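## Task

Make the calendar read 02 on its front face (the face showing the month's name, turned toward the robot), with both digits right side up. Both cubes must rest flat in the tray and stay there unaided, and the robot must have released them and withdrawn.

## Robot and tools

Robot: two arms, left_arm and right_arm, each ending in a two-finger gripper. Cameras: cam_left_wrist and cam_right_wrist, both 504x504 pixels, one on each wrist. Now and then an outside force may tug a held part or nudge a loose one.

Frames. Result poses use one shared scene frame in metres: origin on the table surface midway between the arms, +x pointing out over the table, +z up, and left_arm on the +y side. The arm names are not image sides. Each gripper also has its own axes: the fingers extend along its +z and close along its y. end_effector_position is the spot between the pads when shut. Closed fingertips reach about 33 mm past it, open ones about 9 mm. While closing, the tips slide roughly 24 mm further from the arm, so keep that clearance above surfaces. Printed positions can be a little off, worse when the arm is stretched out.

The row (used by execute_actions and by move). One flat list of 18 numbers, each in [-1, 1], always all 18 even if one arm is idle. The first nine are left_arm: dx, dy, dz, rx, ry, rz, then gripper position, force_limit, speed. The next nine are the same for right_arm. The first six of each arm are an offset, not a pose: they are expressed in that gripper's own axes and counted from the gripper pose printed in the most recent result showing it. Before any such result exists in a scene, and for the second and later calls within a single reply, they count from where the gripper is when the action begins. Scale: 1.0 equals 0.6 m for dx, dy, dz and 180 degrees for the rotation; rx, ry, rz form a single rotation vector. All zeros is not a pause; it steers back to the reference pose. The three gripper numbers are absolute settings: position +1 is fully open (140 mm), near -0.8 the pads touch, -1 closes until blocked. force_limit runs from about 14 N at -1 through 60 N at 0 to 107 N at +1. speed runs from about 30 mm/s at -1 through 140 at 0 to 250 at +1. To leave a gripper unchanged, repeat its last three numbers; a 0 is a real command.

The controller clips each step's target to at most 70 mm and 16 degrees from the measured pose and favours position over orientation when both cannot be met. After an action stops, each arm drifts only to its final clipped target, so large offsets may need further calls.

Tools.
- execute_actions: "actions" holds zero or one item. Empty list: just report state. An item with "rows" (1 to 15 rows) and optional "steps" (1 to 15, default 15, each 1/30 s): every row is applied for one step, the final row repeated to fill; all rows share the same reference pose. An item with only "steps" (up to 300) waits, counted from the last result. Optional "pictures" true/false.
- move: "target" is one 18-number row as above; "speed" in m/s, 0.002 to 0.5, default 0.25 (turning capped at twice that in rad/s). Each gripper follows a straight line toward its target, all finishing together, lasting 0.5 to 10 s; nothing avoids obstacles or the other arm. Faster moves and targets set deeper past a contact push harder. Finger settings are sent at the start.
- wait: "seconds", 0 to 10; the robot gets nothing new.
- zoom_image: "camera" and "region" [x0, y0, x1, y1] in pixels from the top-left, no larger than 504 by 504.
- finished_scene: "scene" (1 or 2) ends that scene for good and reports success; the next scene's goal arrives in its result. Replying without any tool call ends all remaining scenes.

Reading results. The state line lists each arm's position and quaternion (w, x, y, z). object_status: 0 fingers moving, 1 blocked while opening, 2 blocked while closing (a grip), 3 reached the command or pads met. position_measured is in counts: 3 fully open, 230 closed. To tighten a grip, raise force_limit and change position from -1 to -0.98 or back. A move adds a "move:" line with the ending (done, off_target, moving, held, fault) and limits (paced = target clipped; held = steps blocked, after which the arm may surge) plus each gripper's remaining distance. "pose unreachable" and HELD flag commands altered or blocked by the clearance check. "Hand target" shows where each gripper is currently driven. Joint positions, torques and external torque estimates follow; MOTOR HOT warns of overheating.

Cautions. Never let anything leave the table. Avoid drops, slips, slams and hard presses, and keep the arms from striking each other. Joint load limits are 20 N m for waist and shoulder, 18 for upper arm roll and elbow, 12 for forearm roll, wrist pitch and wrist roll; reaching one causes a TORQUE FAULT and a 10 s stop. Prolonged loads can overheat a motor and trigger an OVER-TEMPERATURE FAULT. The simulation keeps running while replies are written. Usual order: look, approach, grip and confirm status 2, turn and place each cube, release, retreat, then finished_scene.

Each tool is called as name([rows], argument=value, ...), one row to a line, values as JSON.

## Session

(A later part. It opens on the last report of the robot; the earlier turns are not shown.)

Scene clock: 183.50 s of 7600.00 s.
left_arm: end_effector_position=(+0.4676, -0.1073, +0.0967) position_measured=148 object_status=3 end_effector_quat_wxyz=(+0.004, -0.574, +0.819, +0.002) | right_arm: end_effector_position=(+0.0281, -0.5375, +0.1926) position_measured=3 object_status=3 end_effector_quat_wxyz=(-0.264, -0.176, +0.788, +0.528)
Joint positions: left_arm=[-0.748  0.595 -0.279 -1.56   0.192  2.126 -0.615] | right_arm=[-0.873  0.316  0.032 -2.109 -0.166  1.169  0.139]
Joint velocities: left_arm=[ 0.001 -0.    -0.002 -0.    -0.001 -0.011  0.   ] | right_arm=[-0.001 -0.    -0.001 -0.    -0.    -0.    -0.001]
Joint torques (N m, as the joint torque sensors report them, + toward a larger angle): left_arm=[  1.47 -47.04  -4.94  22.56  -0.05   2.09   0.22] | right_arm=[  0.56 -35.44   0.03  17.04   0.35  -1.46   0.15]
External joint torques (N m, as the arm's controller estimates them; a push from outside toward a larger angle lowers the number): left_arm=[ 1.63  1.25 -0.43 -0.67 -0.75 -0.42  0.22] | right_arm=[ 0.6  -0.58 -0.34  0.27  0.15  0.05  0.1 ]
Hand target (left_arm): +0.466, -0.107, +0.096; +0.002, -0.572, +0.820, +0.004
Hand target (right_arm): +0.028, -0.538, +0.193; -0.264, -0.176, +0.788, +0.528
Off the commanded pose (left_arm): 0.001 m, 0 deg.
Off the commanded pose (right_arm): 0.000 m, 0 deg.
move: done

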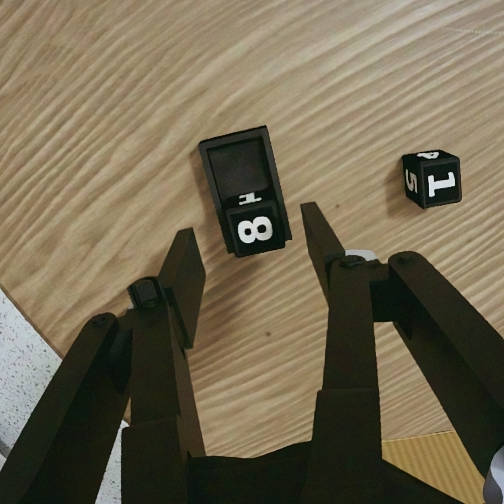

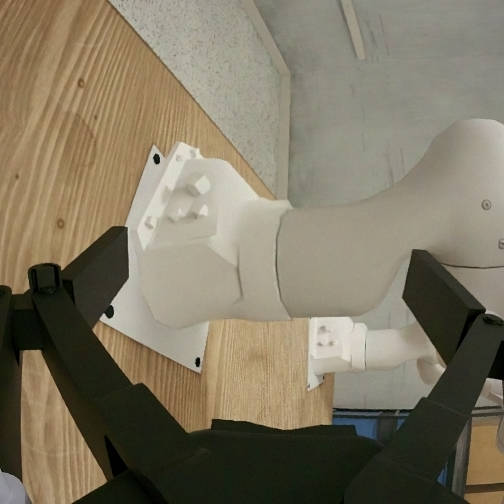

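move(target=[-0.0045,0.199,0,0,0,0,-0.15,0,0,0,0,0,0,0,0,1,0,0])

move(target=[0,0,0.075,0,0,0,-0.15,0,0,0,0,0,0,0,0,1,0,0], speed=0.1)

Scene clock: 189.27 s of 7600.00 s.
left_arm: end_effector_position=(+0.3565, -0.0608, +0.0943) position_measured=148 object_status=3 end_effector_quat_wxyz=(+0.006, -0.569, +0.822, +0.004) | right_arm: end_effector_position=(+0.0281, -0.5375, +0.1926) position_measured=3 object_status=3 end_effector_quat_wxyz=(-0.264, -0.176, +0.788, +0.528)
Joint positions: left_arm=[-0.753  0.298 -0.326 -2.032  0.142  2.302 -0.683] | right_arm=[-0.873  0.316  0.032 -2.109 -0.166  1.169  0.139]
Joint velocities: left_arm=[-0.001 -0.001 -0.002 -0.001  0.001  0.016 -0.018] | right_arm=[ 0.    -0.002 -0.001 -0.001  0.002  0.     0.   ]
Joint torques (N m, as the joint torque sensors report them, + toward a larger angle): left_arm=[ -0.18 -38.69  -1.8   20.4   -0.15   2.9   -0.31] | right_arm=[  0.74 -35.42   0.19  17.09   0.34  -1.49   0.19]
External joint torques (N m, as the arm's controller estimates them; a push from outside toward a larger angle lowers the number): left_arm=[-0.09 -0.52  1.07 -1.58 -0.76  0.41 -0.31] | right_arm=[ 0.76 -0.44 -0.19  0.26  0.14  0.01  0.13]
Hand target (left_arm): +0.357, -0.062, +0.095; +0.005, -0.574, +0.819, +0.002
Hand target (right_arm): +0.028, -0.538, +0.193; -0.264, -0.176, +0.788, +0.528
Off the commanded pose (left_arm): 0.004 m, 1 deg.
Off the commanded pose (right_arm): 0.000 m, 0 deg.
After step 90, 1.63 s passed at rest.
move: off_target (left_arm)

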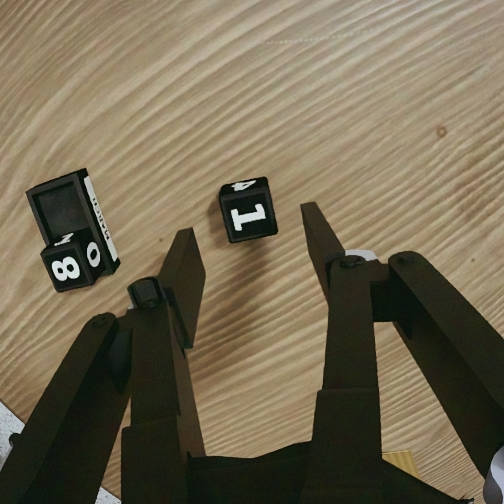

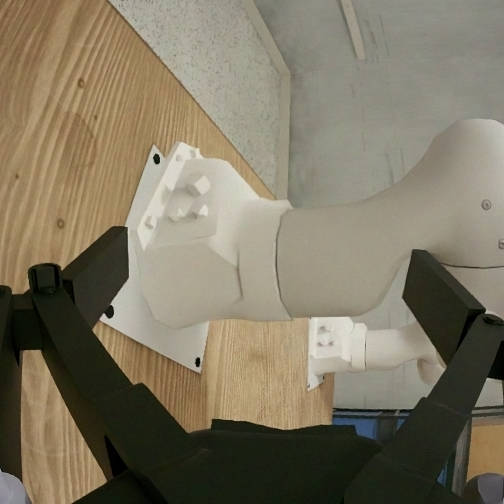

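Scene clock: 190.23 s of 7600.00 s.
left_arm: end_effector_position=(+0.3560, -0.0597, +0.0495) position_measured=148 object_status=3 end_effector_quat_wxyz=(+0.005, -0.567, +0.824, +0.006) | right_arm: end_effector_position=(+0.0281, -0.5375, +0.1926) position_measured=3 object_status=3 end_effector_quat_wxyz=(-0.264, -0.176, +0.788, +0.528)
Joint positions: left_arm=[-0.767  0.375 -0.306 -2.051  0.176  2.39  -0.7  ] | right_arm=[-0.873  0.316  0.032 -2.109 -0.166  1.169  0.139]
Joint velocities: left_arm=[-0.004  0.     0.003  0.001  0.002  0.011 -0.007] | right_arm=[-0.    -0.    -0.002 -0.    -0.     0.    -0.   ]
Joint torques (N m, as the joint torque sensors report them, + toward a larger angle): left_arm=[ -1.23 -38.69  -2.31  20.4    1.36   2.92  -0.33] | right_arm=[  0.56 -35.32   0.02  16.88   0.33  -1.42   0.18]
External joint torques (N m, as the arm's controller estimates them; a push from outside toward a larger angle lowers the number): left_arm=[-1.14  0.71  1.03 -0.49  0.81  0.44 -0.33] | right_arm=[ 0.65 -0.37 -0.31  0.08  0.13  0.09  0.13]
Hand target (left_arm): +0.357, -0.061, +0.050; +0.006, -0.569, +0.822, +0.004
Hand target (right_arm): +0.028, -0.538, +0.193; -0.264, -0.176, +0.788, +0.528
Off the commanded pose (left_arm): 0.001 m, 0 deg.
Off the commanded pose (right_arm): 0.000 m, 0 deg.
move: done

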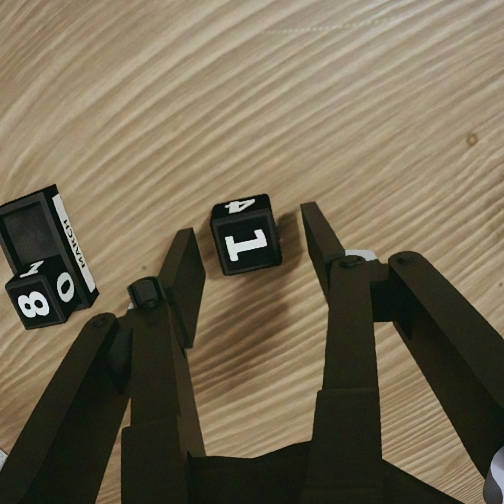

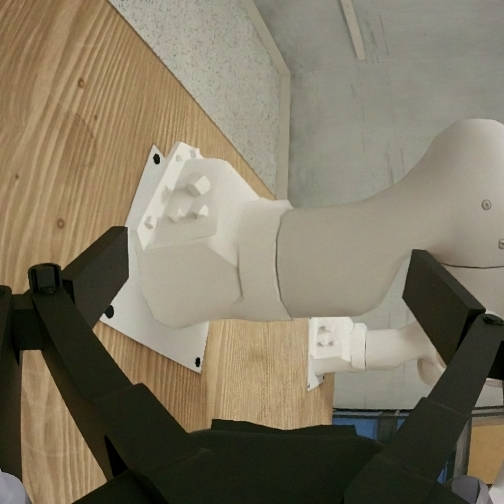

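move(target=[0.007,-0.002,0,0,0,0.004,-0.15,0,0,0,0,0,0,0,0,1,0,0], speed=0.03)

move(target=[0,0,0,0,0,0,-1,0,-0.5,0,0,0,0,0,0,1,0,0])

move(target=[0,0,-0.095,0,0,0,-1,0,-0.5,0,0,0,0,0,0,1,0,0], speed=0.12)

move(target=[0.063,-0.194,0,0,0,0,-1,0,-0.5,0,0,0,0,0,0,1,0,0], speed=0.15)

zoom_image(camera="cam_left_wrist", region=[160, 110, 360, 330])

Scene clock: 202.63 s of 7600.00 s.
left_arm: end_effector_position=(+0.3571, -0.0635, +0.0498) position_measured=148 object_status=3 end_effector_quat_wxyz=(+0.004, -0.566, +0.824, +0.005) | right_arm: end_effector_position=(+0.0281, -0.5375, +0.1926) position_measured=3 object_status=3 end_effector_quat_wxyz=(-0.264, -0.176, +0.788, +0.528)
Joint positions: left_arm=[-0.768  0.382 -0.307 -2.039  0.178  2.388 -0.701] | right_arm=[-0.873  0.316  0.032 -2.109 -0.166  1.169  0.139]
Joint velocities: left_arm=[-0.     0.002 -0.     0.003  0.001 -0.005  0.003] | right_arm=[ 0.001 -0.    -0.     0.001  0.001  0.     0.   ]
Joint torques (N m, as the joint torque sensors report them, + toward a larger angle): left_arm=[ -0.69 -38.07  -3.86  21.03   1.4    2.12   0.15] | right_arm=[  0.71 -35.46   0.51  17.21   0.34  -1.45   0.22]
External joint torques (N m, as the arm's controller estimates them; a push from outside toward a larger angle lowers the number): left_arm=[-0.82  1.74 -0.61  0.03  0.84 -0.38  0.15] | right_arm=[ 0.68 -0.67  0.08  0.44  0.13  0.05  0.16]
Hand target (left_arm): +0.356, -0.064, +0.049; +0.005, -0.562, +0.827, +0.006
Hand target (right_arm): +0.028, -0.538, +0.193; -0.264, -0.176, +0.788, +0.528
Off the commanded pose (left_arm): 0.002 m, 1 deg.
Off the commanded pose (right_arm): 0.000 m, 0 deg.
After step 90, 8.70 s passed at rest.
move: done

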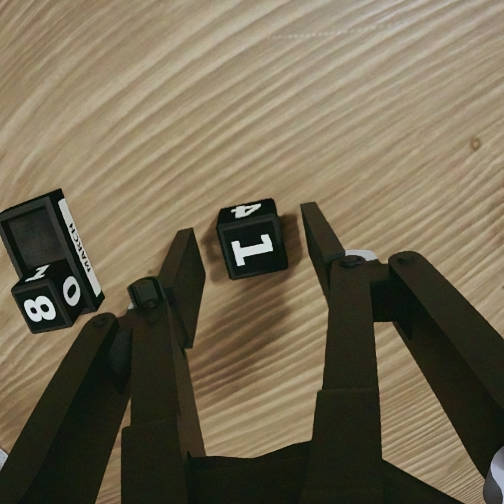

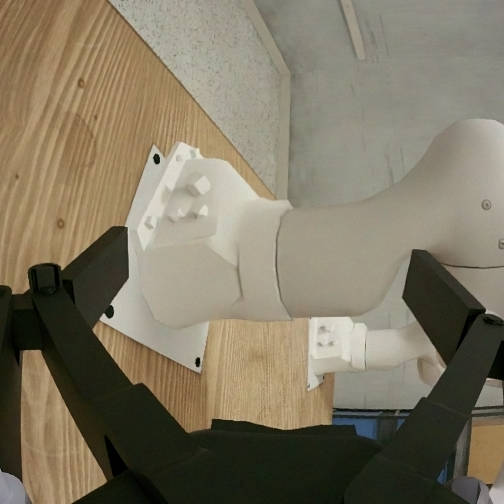

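Scene clock: 203.17 s of 7600.00 s.
left_arm: end_effector_position=(+0.3572, -0.0635, +0.0501) position_measured=190 object_status=2 end_effector_quat_wxyz=(+0.004, -0.566, +0.824, +0.005) | right_arm: end_effector_position=(+0.0281, -0.5375, +0.1926) position_measured=3 object_status=3 end_effector_quat_wxyz=(-0.264, -0.176, +0.788, +0.528)
Joint positions: left_arm=[-0.768  0.382 -0.307 -2.039  0.178  2.388 -0.701] | right_arm=[-0.873  0.316  0.032 -2.109 -0.166  1.169  0.139]
Joint velocities: left_arm=[-0.001 -0.001  0.001 -0.001  0.    -0.001  0.001] | right_arm=[ 0.002 -0.     0.     0.001 -0.     0.001  0.   ]
Joint torques (N m, as the joint torque sensors report them, + toward a larger angle): left_arm=[  0.18 -38.94  -2.98  20.1    0.55   2.48  -0.08] | right_arm=[  0.64 -35.49   0.14  17.01   0.33  -1.44   0.18]
External joint torques (N m, as the arm's controller estimates them; a push from outside toward a larger angle lowers the number): left_arm=[ 0.18  0.99  0.37 -0.99 -0.01 -0.03 -0.08] | right_arm=[ 0.54 -0.71 -0.35  0.25  0.12  0.06  0.13]
Hand target (left_arm): +0.357, -0.063, +0.050; +0.004, -0.566, +0.824, +0.005
Hand target (right_arm): +0.028, -0.538, +0.193; -0.264, -0.176, +0.788, +0.528
Off the commanded pose (left_arm): 0.000 m, 0 deg.
Off the commanded pose (right_arm): 0.000 m, 0 deg.
move: done

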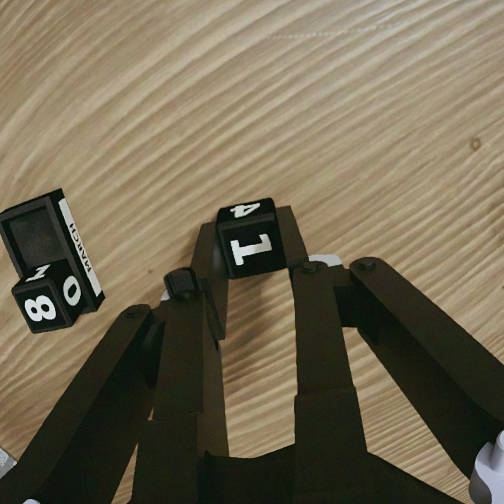

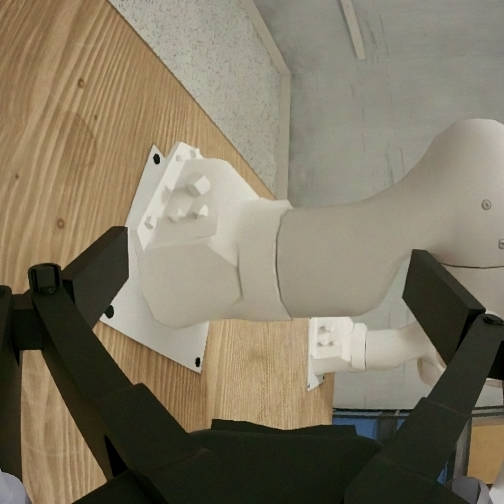

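Scene clock: 204.20 s of 7600.00 s.
left_arm: end_effector_position=(+0.3577, -0.0645, +0.1069) position_measured=190 object_status=2 end_effector_quat_wxyz=(+0.005, -0.568, +0.823, +0.003) | right_arm: end_effector_position=(+0.0281, -0.5375, +0.1926) position_measured=3 object_status=3 end_effector_quat_wxyz=(-0.264, -0.176, +0.788, +0.528)
Joint positions: left_arm=[-0.753  0.286 -0.33  -2.012  0.134  2.275 -0.677] | right_arm=[-0.873  0.316  0.032 -2.109 -0.166  1.169  0.139]
Joint velocities: left_arm=[-0.001  0.001 -0.     0.001  0.    -0.011  0.008] | right_arm=[ 0.001  0.001 -0.     0.     0.001  0.001  0.001]
Joint torques (N m, as the joint torque sensors report them, + toward a larger angle): left_arm=[  1.19 -37.36  -3.26  21.74  -0.17   2.15   0.21] | right_arm=[  0.58 -35.21   0.05  16.88   0.32  -1.48   0.21]
External joint torques (N m, as the arm's controller estimates them; a push from outside toward a larger angle lowers the number): left_arm=[ 1.17  0.65 -0.58 -0.57 -0.8  -0.36  0.21] | right_arm=[ 0.52 -0.4  -0.41  0.13  0.11  0.02  0.16]
Hand target (left_arm): +0.357, -0.064, +0.107; +0.004, -0.566, +0.824, +0.005
Hand target (right_arm): +0.028, -0.538, +0.193; -0.264, -0.176, +0.788, +0.528
Off the commanded pose (left_arm): 0.001 m, 0 deg.
Off the commanded pose (right_arm): 0.000 m, 0 deg.
move: done

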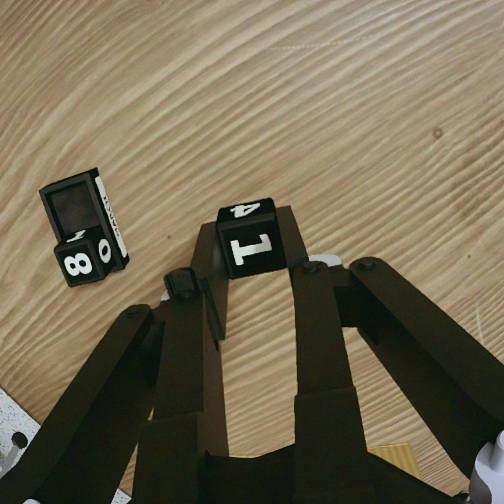

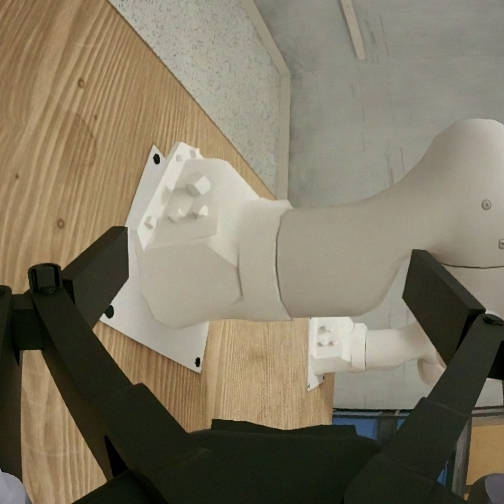

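Scene clock: 205.63 s of 7600.00 s.
left_arm: end_effector_position=(+0.4534, -0.1438, +0.1092) position_measured=190 object_status=2 end_effector_quat_wxyz=(+0.003, -0.571, +0.821, +0.000) | right_arm: end_effector_position=(+0.0281, -0.5375, +0.1926) position_measured=3 object_status=3 end_effector_quat_wxyz=(-0.264, -0.176, +0.788, +0.528)
Joint positions: left_arm=[-0.801  0.644 -0.289 -1.447  0.203  2.063 -0.658] | right_arm=[-0.873  0.316  0.032 -2.109 -0.166  1.169  0.139]
Joint velocities: left_arm=[ 0.001  0.001 -0.001  0.003  0.003 -0.016  0.006] | right_arm=[ 0.     0.001 -0.001  0.     0.    -0.    -0.001]
Joint torques (N m, as the joint torque sensors report them, + toward a larger angle): left_arm=[ -0.55 -48.27  -4.84  23.77   1.53   2.05   0.22] | right_arm=[  0.79 -35.01   0.2   16.9    0.35  -1.46   0.24]
External joint torques (N m, as the arm's controller estimates them; a push from outside toward a larger angle lowers the number): left_arm=[-0.51  1.95 -0.04  0.    0.79 -0.5   0.22] | right_arm=[ 0.89 -0.2  -0.12  0.13  0.15  0.04  0.19]
Hand target (left_arm): +0.452, -0.143, +0.109; +0.005, -0.568, +0.823, +0.002
Hand target (right_arm): +0.028, -0.538, +0.193; -0.264, -0.176, +0.788, +0.528
Off the commanded pose (left_arm): 0.004 m, 1 deg.
Off the commanded pose (right_arm): 0.000 m, 0 deg.
move: off_target (left_arm)

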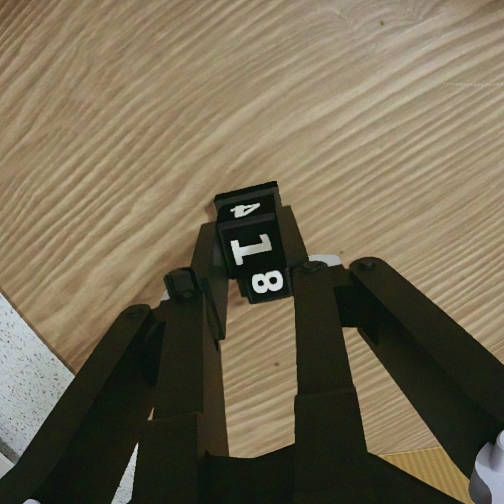

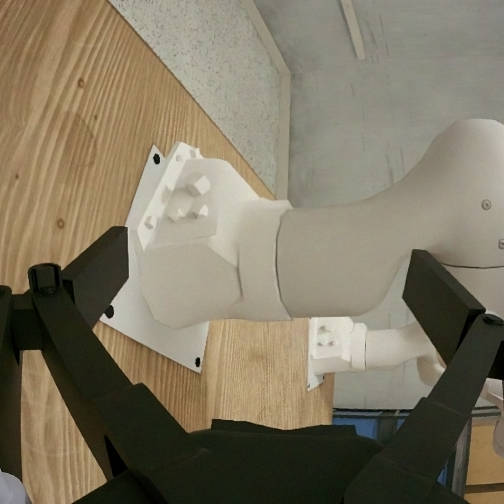

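Region (160, 110, 360, 330) of cam_left_wrist's 504x504 image, scaled by 2.291, with more detail than that image has; it fills the left 458 columns of this view, and the rest is white.

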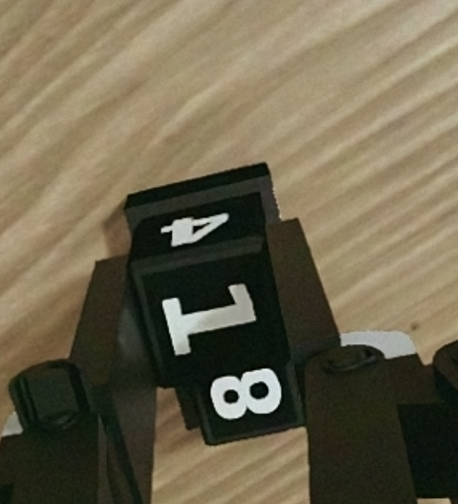

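move(target=[-0.005,0,0.055,0,0,0.002,-1,0,-0.5,0,0,0,0,0,0,1,0,0], speed=0.03)

zoom_image(camera="cam_left_wrist", region=[180, 160, 360, 360])

Scene clock: 212.30 s of 7600.00 s.
left_arm: end_effector_position=(+0.4527, -0.1417, +0.0770) position_measured=190 object_status=2 end_effector_quat_wxyz=(+0.002, -0.569, +0.822, +0.002) | right_arm: end_effector_position=(+0.0281, -0.5375, +0.1926) position_measured=3 object_status=3 end_effector_quat_wxyz=(-0.264, -0.176, +0.788, +0.528)
Joint positions: left_arm=[-0.801  0.678 -0.281 -1.477  0.211  2.122 -0.656] | right_arm=[-0.873  0.316  0.032 -2.109 -0.166  1.169  0.139]
Joint velocities: left_arm=[ 0.001 -0.001  0.002  0.001  0.001  0.014  0.   ] | right_arm=[ 0.     0.001 -0.     0.001 -0.002 -0.     0.001]
Joint torques (N m, as the joint torque sensors report them, + toward a larger angle): left_arm=[  0.42 -48.86  -3.46  21.7    1.47   2.91  -0.04] | right_arm=[  0.87 -35.25  -0.13  17.2    0.36  -1.49   0.19]
External joint torques (N m, as the arm's controller estimates them; a push from outside toward a larger angle lowers the number): left_arm=[ 0.39  1.71  1.4  -1.65  0.76  0.38 -0.04] | right_arm=[ 0.88 -0.47 -0.53  0.44  0.16  0.01  0.13]
Hand target (left_arm): +0.455, -0.141, +0.076; +0.003, -0.569, +0.822, +0.000
Hand target (right_arm): +0.028, -0.538, +0.193; -0.264, -0.176, +0.788, +0.528
Off the commanded pose (left_arm): 0.002 m, 0 deg.
Off the commanded pose (right_arm): 0.000 m, 0 deg.
After step 150, 0.30 s passed at rest.
move: done

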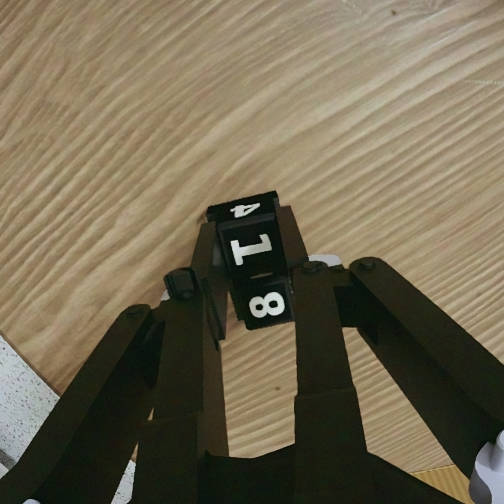

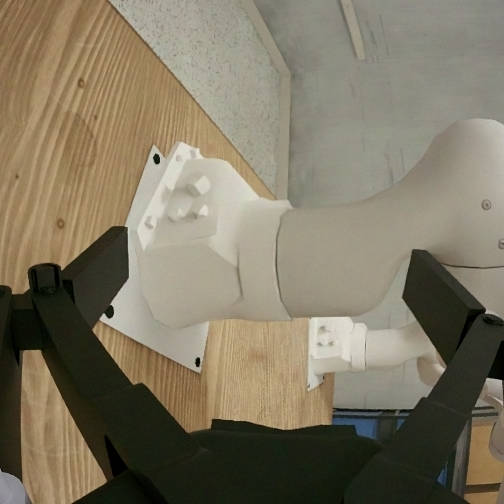

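Region (180, 160, 360, 360) of cam_left_wrist's 504x504 image, scaled by 2.520, with more detail than that image has; it fills the left 454 columns of this view, and the rest is white.

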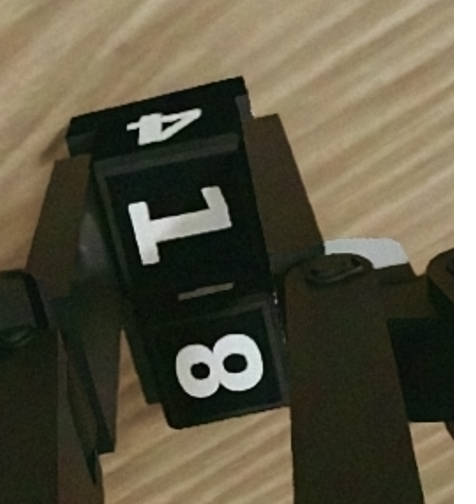

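move(target=[-0.008,0,0.003,0,0,0,-1,0,-0.5,0,0,0,0,0,0,1,0,0], speed=0.012)

move(target=[0,0,0.015,0,0,0,-1,0,-0.5,0,0,0,0,0,0,1,0,0], speed=0.012)

zoom_image(camera="cam_left_wrist", region=[180, 160, 360, 360])

Scene clock: 220.43 s of 7600.00 s.
left_arm: end_effector_position=(+0.4535, -0.1370, +0.0742) position_measured=190 object_status=2 end_effector_quat_wxyz=(+0.002, -0.571, +0.821, +0.003) | right_arm: end_effector_position=(+0.0281, -0.5375, +0.1926) position_measured=3 object_status=3 end_effector_quat_wxyz=(-0.264, -0.176, +0.788, +0.528)
Joint positions: left_arm=[-0.794  0.674 -0.281 -1.49   0.211  2.128 -0.656] | right_arm=[-0.873  0.316  0.032 -2.109 -0.166  1.169  0.139]
Joint velocities: left_arm=[ 0.002  0.001 -0.    -0.002  0.     0.004  0.001] | right_arm=[-0.  0.  0.  0.  0. -0. -0.]
Joint torques (N m, as the joint torque sensors report them, + toward a larger angle): left_arm=[  1.26 -50.09  -5.11  22.01   0.76   2.83   0.13] | right_arm=[  0.73 -35.07   0.33  16.99   0.33  -1.49   0.17]
External joint torques (N m, as the arm's controller estimates them; a push from outside toward a larger angle lowers the number): left_arm=[ 1.29  0.06 -0.22 -1.17  0.06  0.32  0.13] | right_arm=[ 0.76 -0.27 -0.04  0.27  0.13  0.02  0.12]
Hand target (left_arm): +0.454, -0.137, +0.075; +0.002, -0.569, +0.822, +0.002
Hand target (right_arm): +0.028, -0.538, +0.193; -0.264, -0.176, +0.788, +0.528
Off the commanded pose (left_arm): 0.001 m, 0 deg.
Off the commanded pose (right_arm): 0.000 m, 0 deg.
After step 90, 4.43 s passed at rest.
move: done

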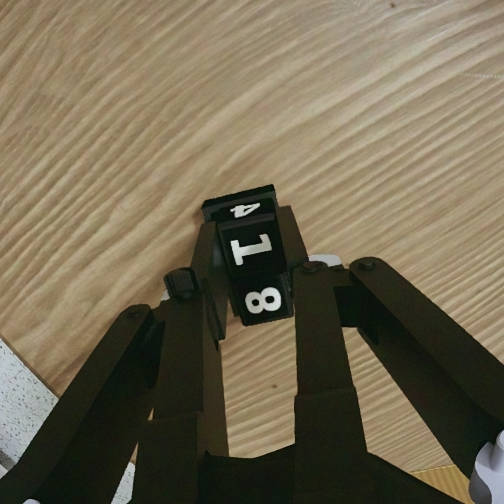

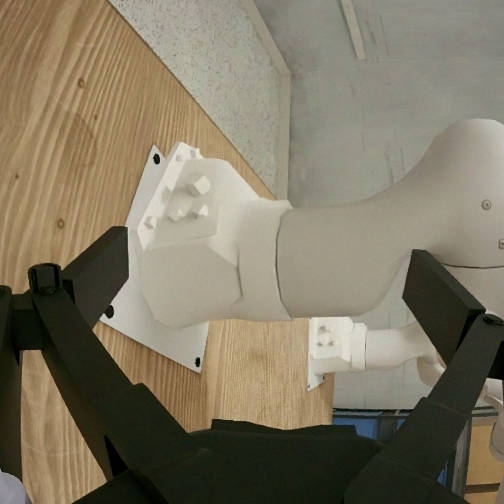

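Scene clock: 221.40 s of 7600.00 s.
left_arm: end_effector_position=(+0.4533, -0.1376, +0.0676) position_measured=190 object_status=2 end_effector_quat_wxyz=(+0.001, -0.571, +0.821, +0.003) | right_arm: end_effector_position=(+0.0281, -0.5375, +0.1926) position_measured=3 object_status=3 end_effector_quat_wxyz=(-0.264, -0.176, +0.788, +0.528)
Joint positions: left_arm=[-0.794  0.683 -0.281 -1.493  0.211  2.14  -0.656] | right_arm=[-0.873  0.316  0.032 -2.109 -0.166  1.169  0.139]
Joint velocities: left_arm=[-0.001 -0.     0.001  0.001  0.     0.007  0.   ] | right_arm=[-0.     0.    -0.001  0.001  0.001 -0.     0.   ]
Joint torques (N m, as the joint torque sensors report them, + toward a larger angle): left_arm=[ -0.49 -47.65  -3.55  20.97   1.48   2.87  -0.19] | right_arm=[  0.81 -35.49   0.02  16.98   0.36  -1.49   0.19]
External joint torques (N m, as the arm's controller estimates them; a push from outside toward a larger angle lowers the number): left_arm=[-0.29  2.76  1.52 -2.14  0.8   0.36 -0.19] | right_arm=[ 0.96 -0.68 -0.25  0.2   0.16  0.01  0.13]
Hand target (left_arm): +0.454, -0.137, +0.065; +0.002, -0.571, +0.821, +0.003
Hand target (right_arm): +0.028, -0.538, +0.193; -0.264, -0.176, +0.788, +0.528
Off the commanded pose (left_arm): 0.002 m, 0 deg.
Off the commanded pose (right_arm): 0.000 m, 0 deg.
move: done

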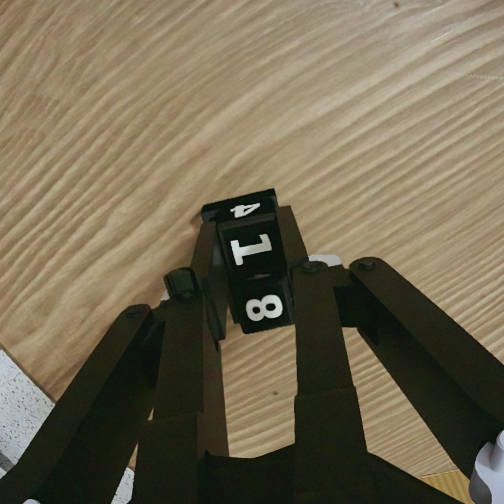

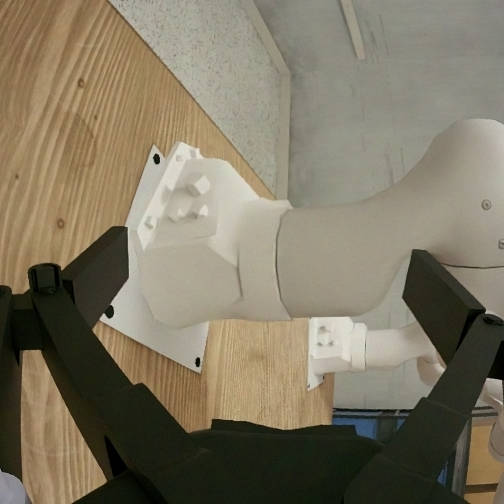

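Region (180, 160, 360, 360) of cam_left_wrist's 504x504 image, scaled by 2.520, with more detail than that image has; it fills the left 454 columns of this view, and the rest is white.

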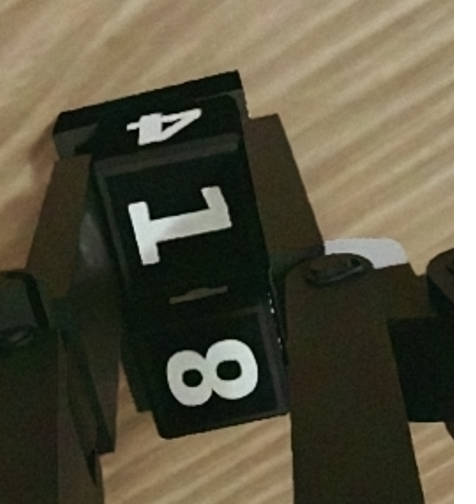

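move(target=[0,-0.0015,0.013,0,0,0,-1,0,-0.5,0,0,0,0,0,0,1,0,0], speed=0.01)

zoom_image(camera="cam_left_wrist", region=[180, 160, 360, 360])

Scene clock: 227.30 s of 7600.00 s.
left_arm: end_effector_position=(+0.4552, -0.1403, +0.0673) position_measured=190 object_status=2 end_effector_quat_wxyz=(+0.000, -0.571, +0.821, -0.001) | right_arm: end_effector_position=(+0.0281, -0.5375, +0.1926) position_measured=3 object_status=3 end_effector_quat_wxyz=(-0.264, -0.176, +0.788, +0.528)
Joint positions: left_arm=[-0.794  0.687 -0.28  -1.49   0.211  2.149 -0.656] | right_arm=[-0.873  0.316  0.032 -2.109 -0.166  1.169  0.139]
Joint velocities: left_arm=[ 0.     0.    -0.001  0.001 -0.001  0.004  0.   ] | right_arm=[-0.001 -0.001 -0.001  0.     0.001  0.     0.001]
Joint torques (N m, as the joint torque sensors report them, + toward a larger angle): left_arm=[ -0.57 -43.99  -3.15  20.65   1.51   2.91  -0.13] | right_arm=[  0.91 -35.21   0.09  16.9    0.35  -1.5    0.18]
External joint torques (N m, as the arm's controller estimates them; a push from outside toward a larger angle lowers the number): left_arm=[-0.45  6.46  1.88 -2.49  0.82  0.38 -0.13] | right_arm=[ 0.99 -0.41 -0.23  0.16  0.15  0.01  0.12]
Hand target (left_arm): +0.454, -0.138, +0.060; +0.001, -0.571, +0.821, +0.003
Hand target (right_arm): +0.028, -0.538, +0.193; -0.264, -0.176, +0.788, +0.528
Off the commanded pose (left_arm): 0.008 m, 0 deg.
Off the commanded pose (right_arm): 0.000 m, 0 deg.
After step 90, 1.90 s passed at rest.
move: off_target (left_arm)

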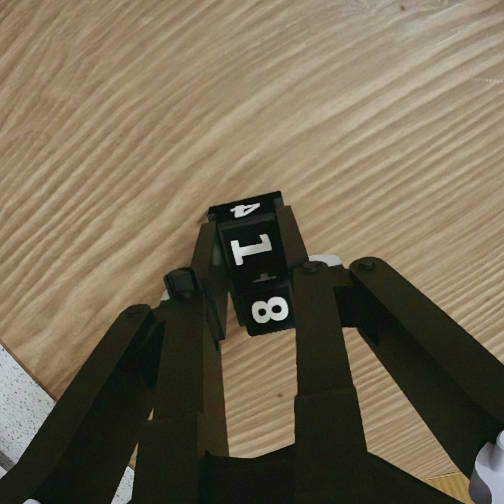

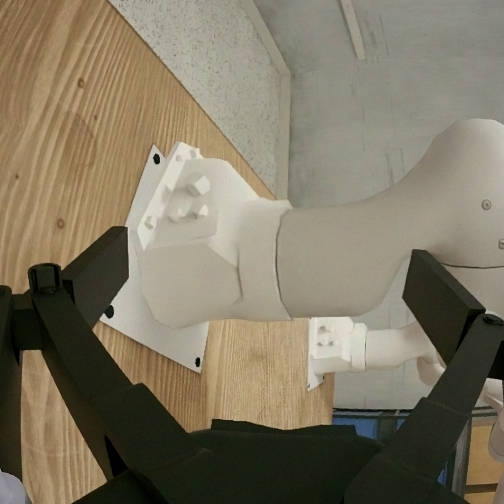

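Region (180, 160, 360, 360) of cam_left_wrist's 504x504 image, scaled by 2.520, with more detail than that image has; it fills the left 454 columns of this view, and the rest is white.

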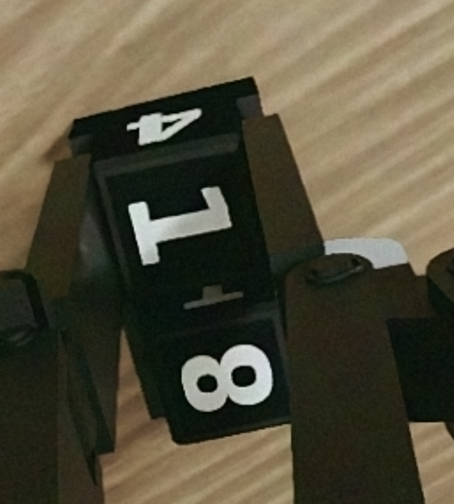

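move(target=[0,0,-0.005,0,0,0,-1,0,-0.5,0,0,0,0,0,0,1,0,0], speed=0.015)

move(target=[-0.009,-0.001,0,0,0,0,-1,0,-0.5,0,0,0,0,0,0,1,0,0], speed=0.012)

zoom_image(camera="cam_left_wrist", region=[180, 160, 360, 360])

Scene clock: 245.83 s of 7600.00 s.
left_arm: end_effector_position=(+0.4554, -0.1401, +0.0688) position_measured=190 object_status=2 end_effector_quat_wxyz=(+0.001, -0.571, +0.821, -0.001) | right_arm: end_effector_position=(+0.0281, -0.5375, +0.1926) position_measured=3 object_status=3 end_effector_quat_wxyz=(-0.264, -0.176, +0.788, +0.528)
Joint positions: left_arm=[-0.794  0.684 -0.28  -1.489  0.212  2.147 -0.656] | right_arm=[-0.873  0.316  0.032 -2.109 -0.166  1.169  0.139]
Joint velocities: left_arm=[ 0.001  0.    -0.     0.    -0.    -0.003  0.001] | right_arm=[-0.001 -0.001 -0.001  0.     0.     0.001  0.   ]
Joint torques (N m, as the joint torque sensors report them, + toward a larger angle): left_arm=[  0.38 -50.02  -5.07  22.69   0.36   2.17  -0.05] | right_arm=[  0.59 -35.01   0.08  16.77   0.37  -1.47   0.22]
External joint torques (N m, as the arm's controller estimates them; a push from outside toward a larger angle lowers the number): left_arm=[ 0.27  0.26 -0.23 -0.39 -0.33 -0.36 -0.05] | right_arm=[ 0.63 -0.12 -0.29  0.    0.17  0.03  0.17]
Hand target (left_arm): +0.455, -0.140, +0.070; +0.000, -0.571, +0.821, -0.001
Hand target (right_arm): +0.028, -0.538, +0.193; -0.264, -0.176, +0.788, +0.528
Off the commanded pose (left_arm): 0.001 m, 0 deg.
Off the commanded pose (right_arm): 0.000 m, 0 deg.
After step 90, 14.83 s passed at rest.
move: done

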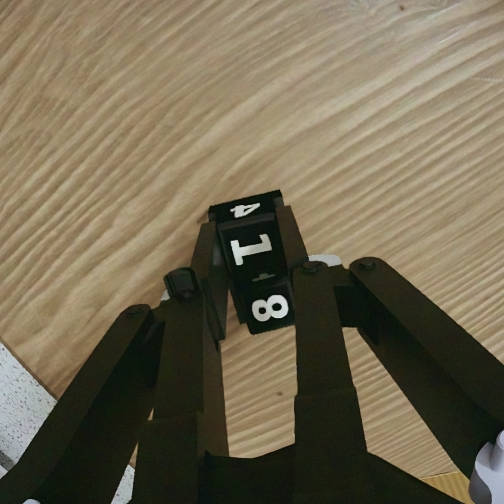

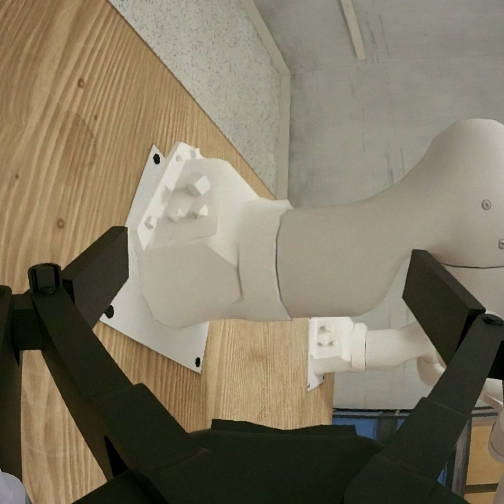

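Scene clock: 246.53 s of 7600.00 s.
left_arm: end_effector_position=(+0.4574, -0.1347, +0.0679) position_measured=190 object_status=2 end_effector_quat_wxyz=(+0.001, -0.573, +0.819, +0.000) | right_arm: end_effector_position=(+0.0281, -0.5375, +0.1926) position_measured=3 object_status=3 end_effector_quat_wxyz=(-0.264, -0.176, +0.788, +0.528)
Joint positions: left_arm=[-0.787  0.679 -0.28  -1.5    0.212  2.149 -0.655] | right_arm=[-0.873  0.316  0.032 -2.109 -0.166  1.169  0.139]
Joint velocities: left_arm=[ 0.001 -0.    -0.001 -0.002  0.     0.002  0.002] | right_arm=[-0.     0.    -0.     0.001 -0.     0.     0.002]
Joint torques (N m, as the joint torque sensors report them, + toward a larger angle): left_arm=[  1.67 -50.04  -5.45  21.63   0.67   2.93   0.1 ] | right_arm=[  0.68 -35.3    0.02  16.98   0.32  -1.46   0.22]
External joint torques (N m, as the arm's controller estimates them; a push from outside toward a larger angle lowers the number): left_arm=[ 2.    0.1  -0.31 -1.4  -0.02  0.41  0.1 ] | right_arm=[ 0.71 -0.49 -0.35  0.23  0.12  0.04  0.17]
Hand target (left_arm): +0.458, -0.135, +0.069; +0.001, -0.571, +0.821, -0.001
Hand target (right_arm): +0.028, -0.538, +0.193; -0.264, -0.176, +0.788, +0.528
Off the commanded pose (left_arm): 0.001 m, 0 deg.
Off the commanded pose (right_arm): 0.000 m, 0 deg.
move: done

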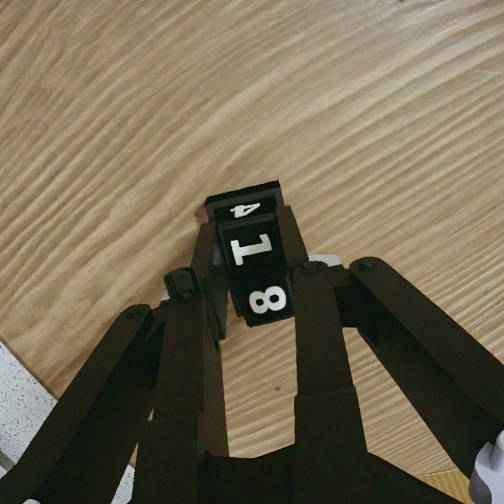

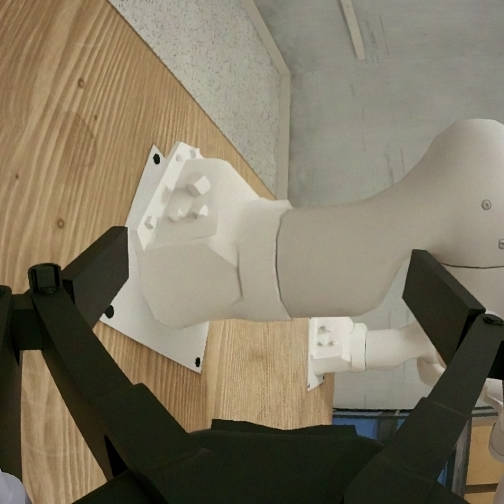

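Region (180, 160, 360, 360) of cam_left_wrist's 504x504 image, scaled by 2.520, with more detail than that image has; it fills the left 454 columns of this view, and the rest is white.

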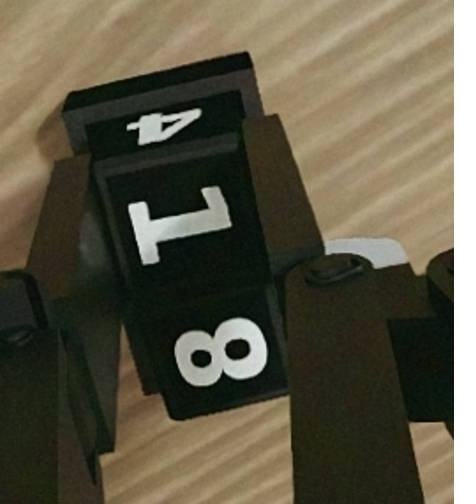

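move(target=[0,0.001,0.013,0,0,0,-1,0,-0.5,0,0,0,0,0,0,1,0,0], speed=0.01)

Scene clock: 249.90 s of 7600.00 s.
left_arm: end_effector_position=(+0.4565, -0.1347, +0.0613) position_measured=190 object_status=2 end_effector_quat_wxyz=(-0.000, -0.573, +0.820, +0.001) | right_arm: end_effector_position=(+0.0281, -0.5375, +0.1926) position_measured=3 object_status=3 end_effector_quat_wxyz=(-0.264, -0.176, +0.788, +0.528)
Joint positions: left_arm=[-0.786  0.687 -0.28  -1.505  0.212  2.16  -0.655] | right_arm=[-0.873  0.316  0.032 -2.109 -0.166  1.169  0.139]
Joint velocities: left_arm=[-0.001 -0.     0.002 -0.001 -0.001  0.005  0.   ] | right_arm=[-0.001 -0.001 -0.    -0.001  0.     0.001  0.   ]
Joint torques (N m, as the joint torque sensors report them, + toward a larger angle): left_arm=[ -0.72 -48.45  -3.64  21.51   1.43   2.93  -0.18] | right_arm=[  0.5  -35.17   0.06  17.4    0.36  -1.49   0.2 ]
External joint torques (N m, as the arm's controller estimates them; a push from outside toward a larger angle lowers the number): left_arm=[-0.56  1.76  1.4  -1.41  0.75  0.43 -0.18] | right_arm=[ 0.54 -0.3  -0.31  0.62  0.15  0.01  0.15]
Hand target (left_arm): +0.457, -0.135, +0.060; +0.001, -0.573, +0.819, +0.000
Hand target (right_arm): +0.028, -0.538, +0.193; -0.264, -0.176, +0.788, +0.528
Off the commanded pose (left_arm): 0.001 m, 0 deg.
Off the commanded pose (right_arm): 0.000 m, 0 deg.
move: done

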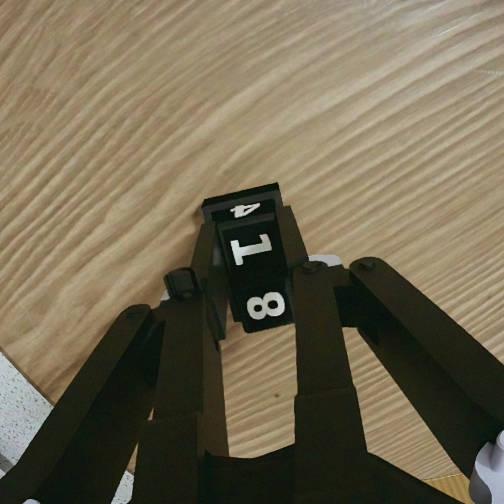

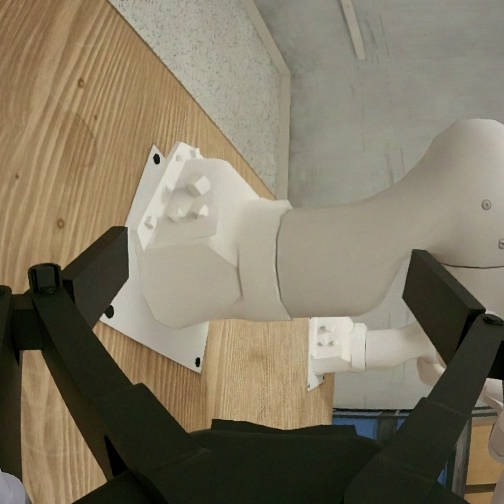

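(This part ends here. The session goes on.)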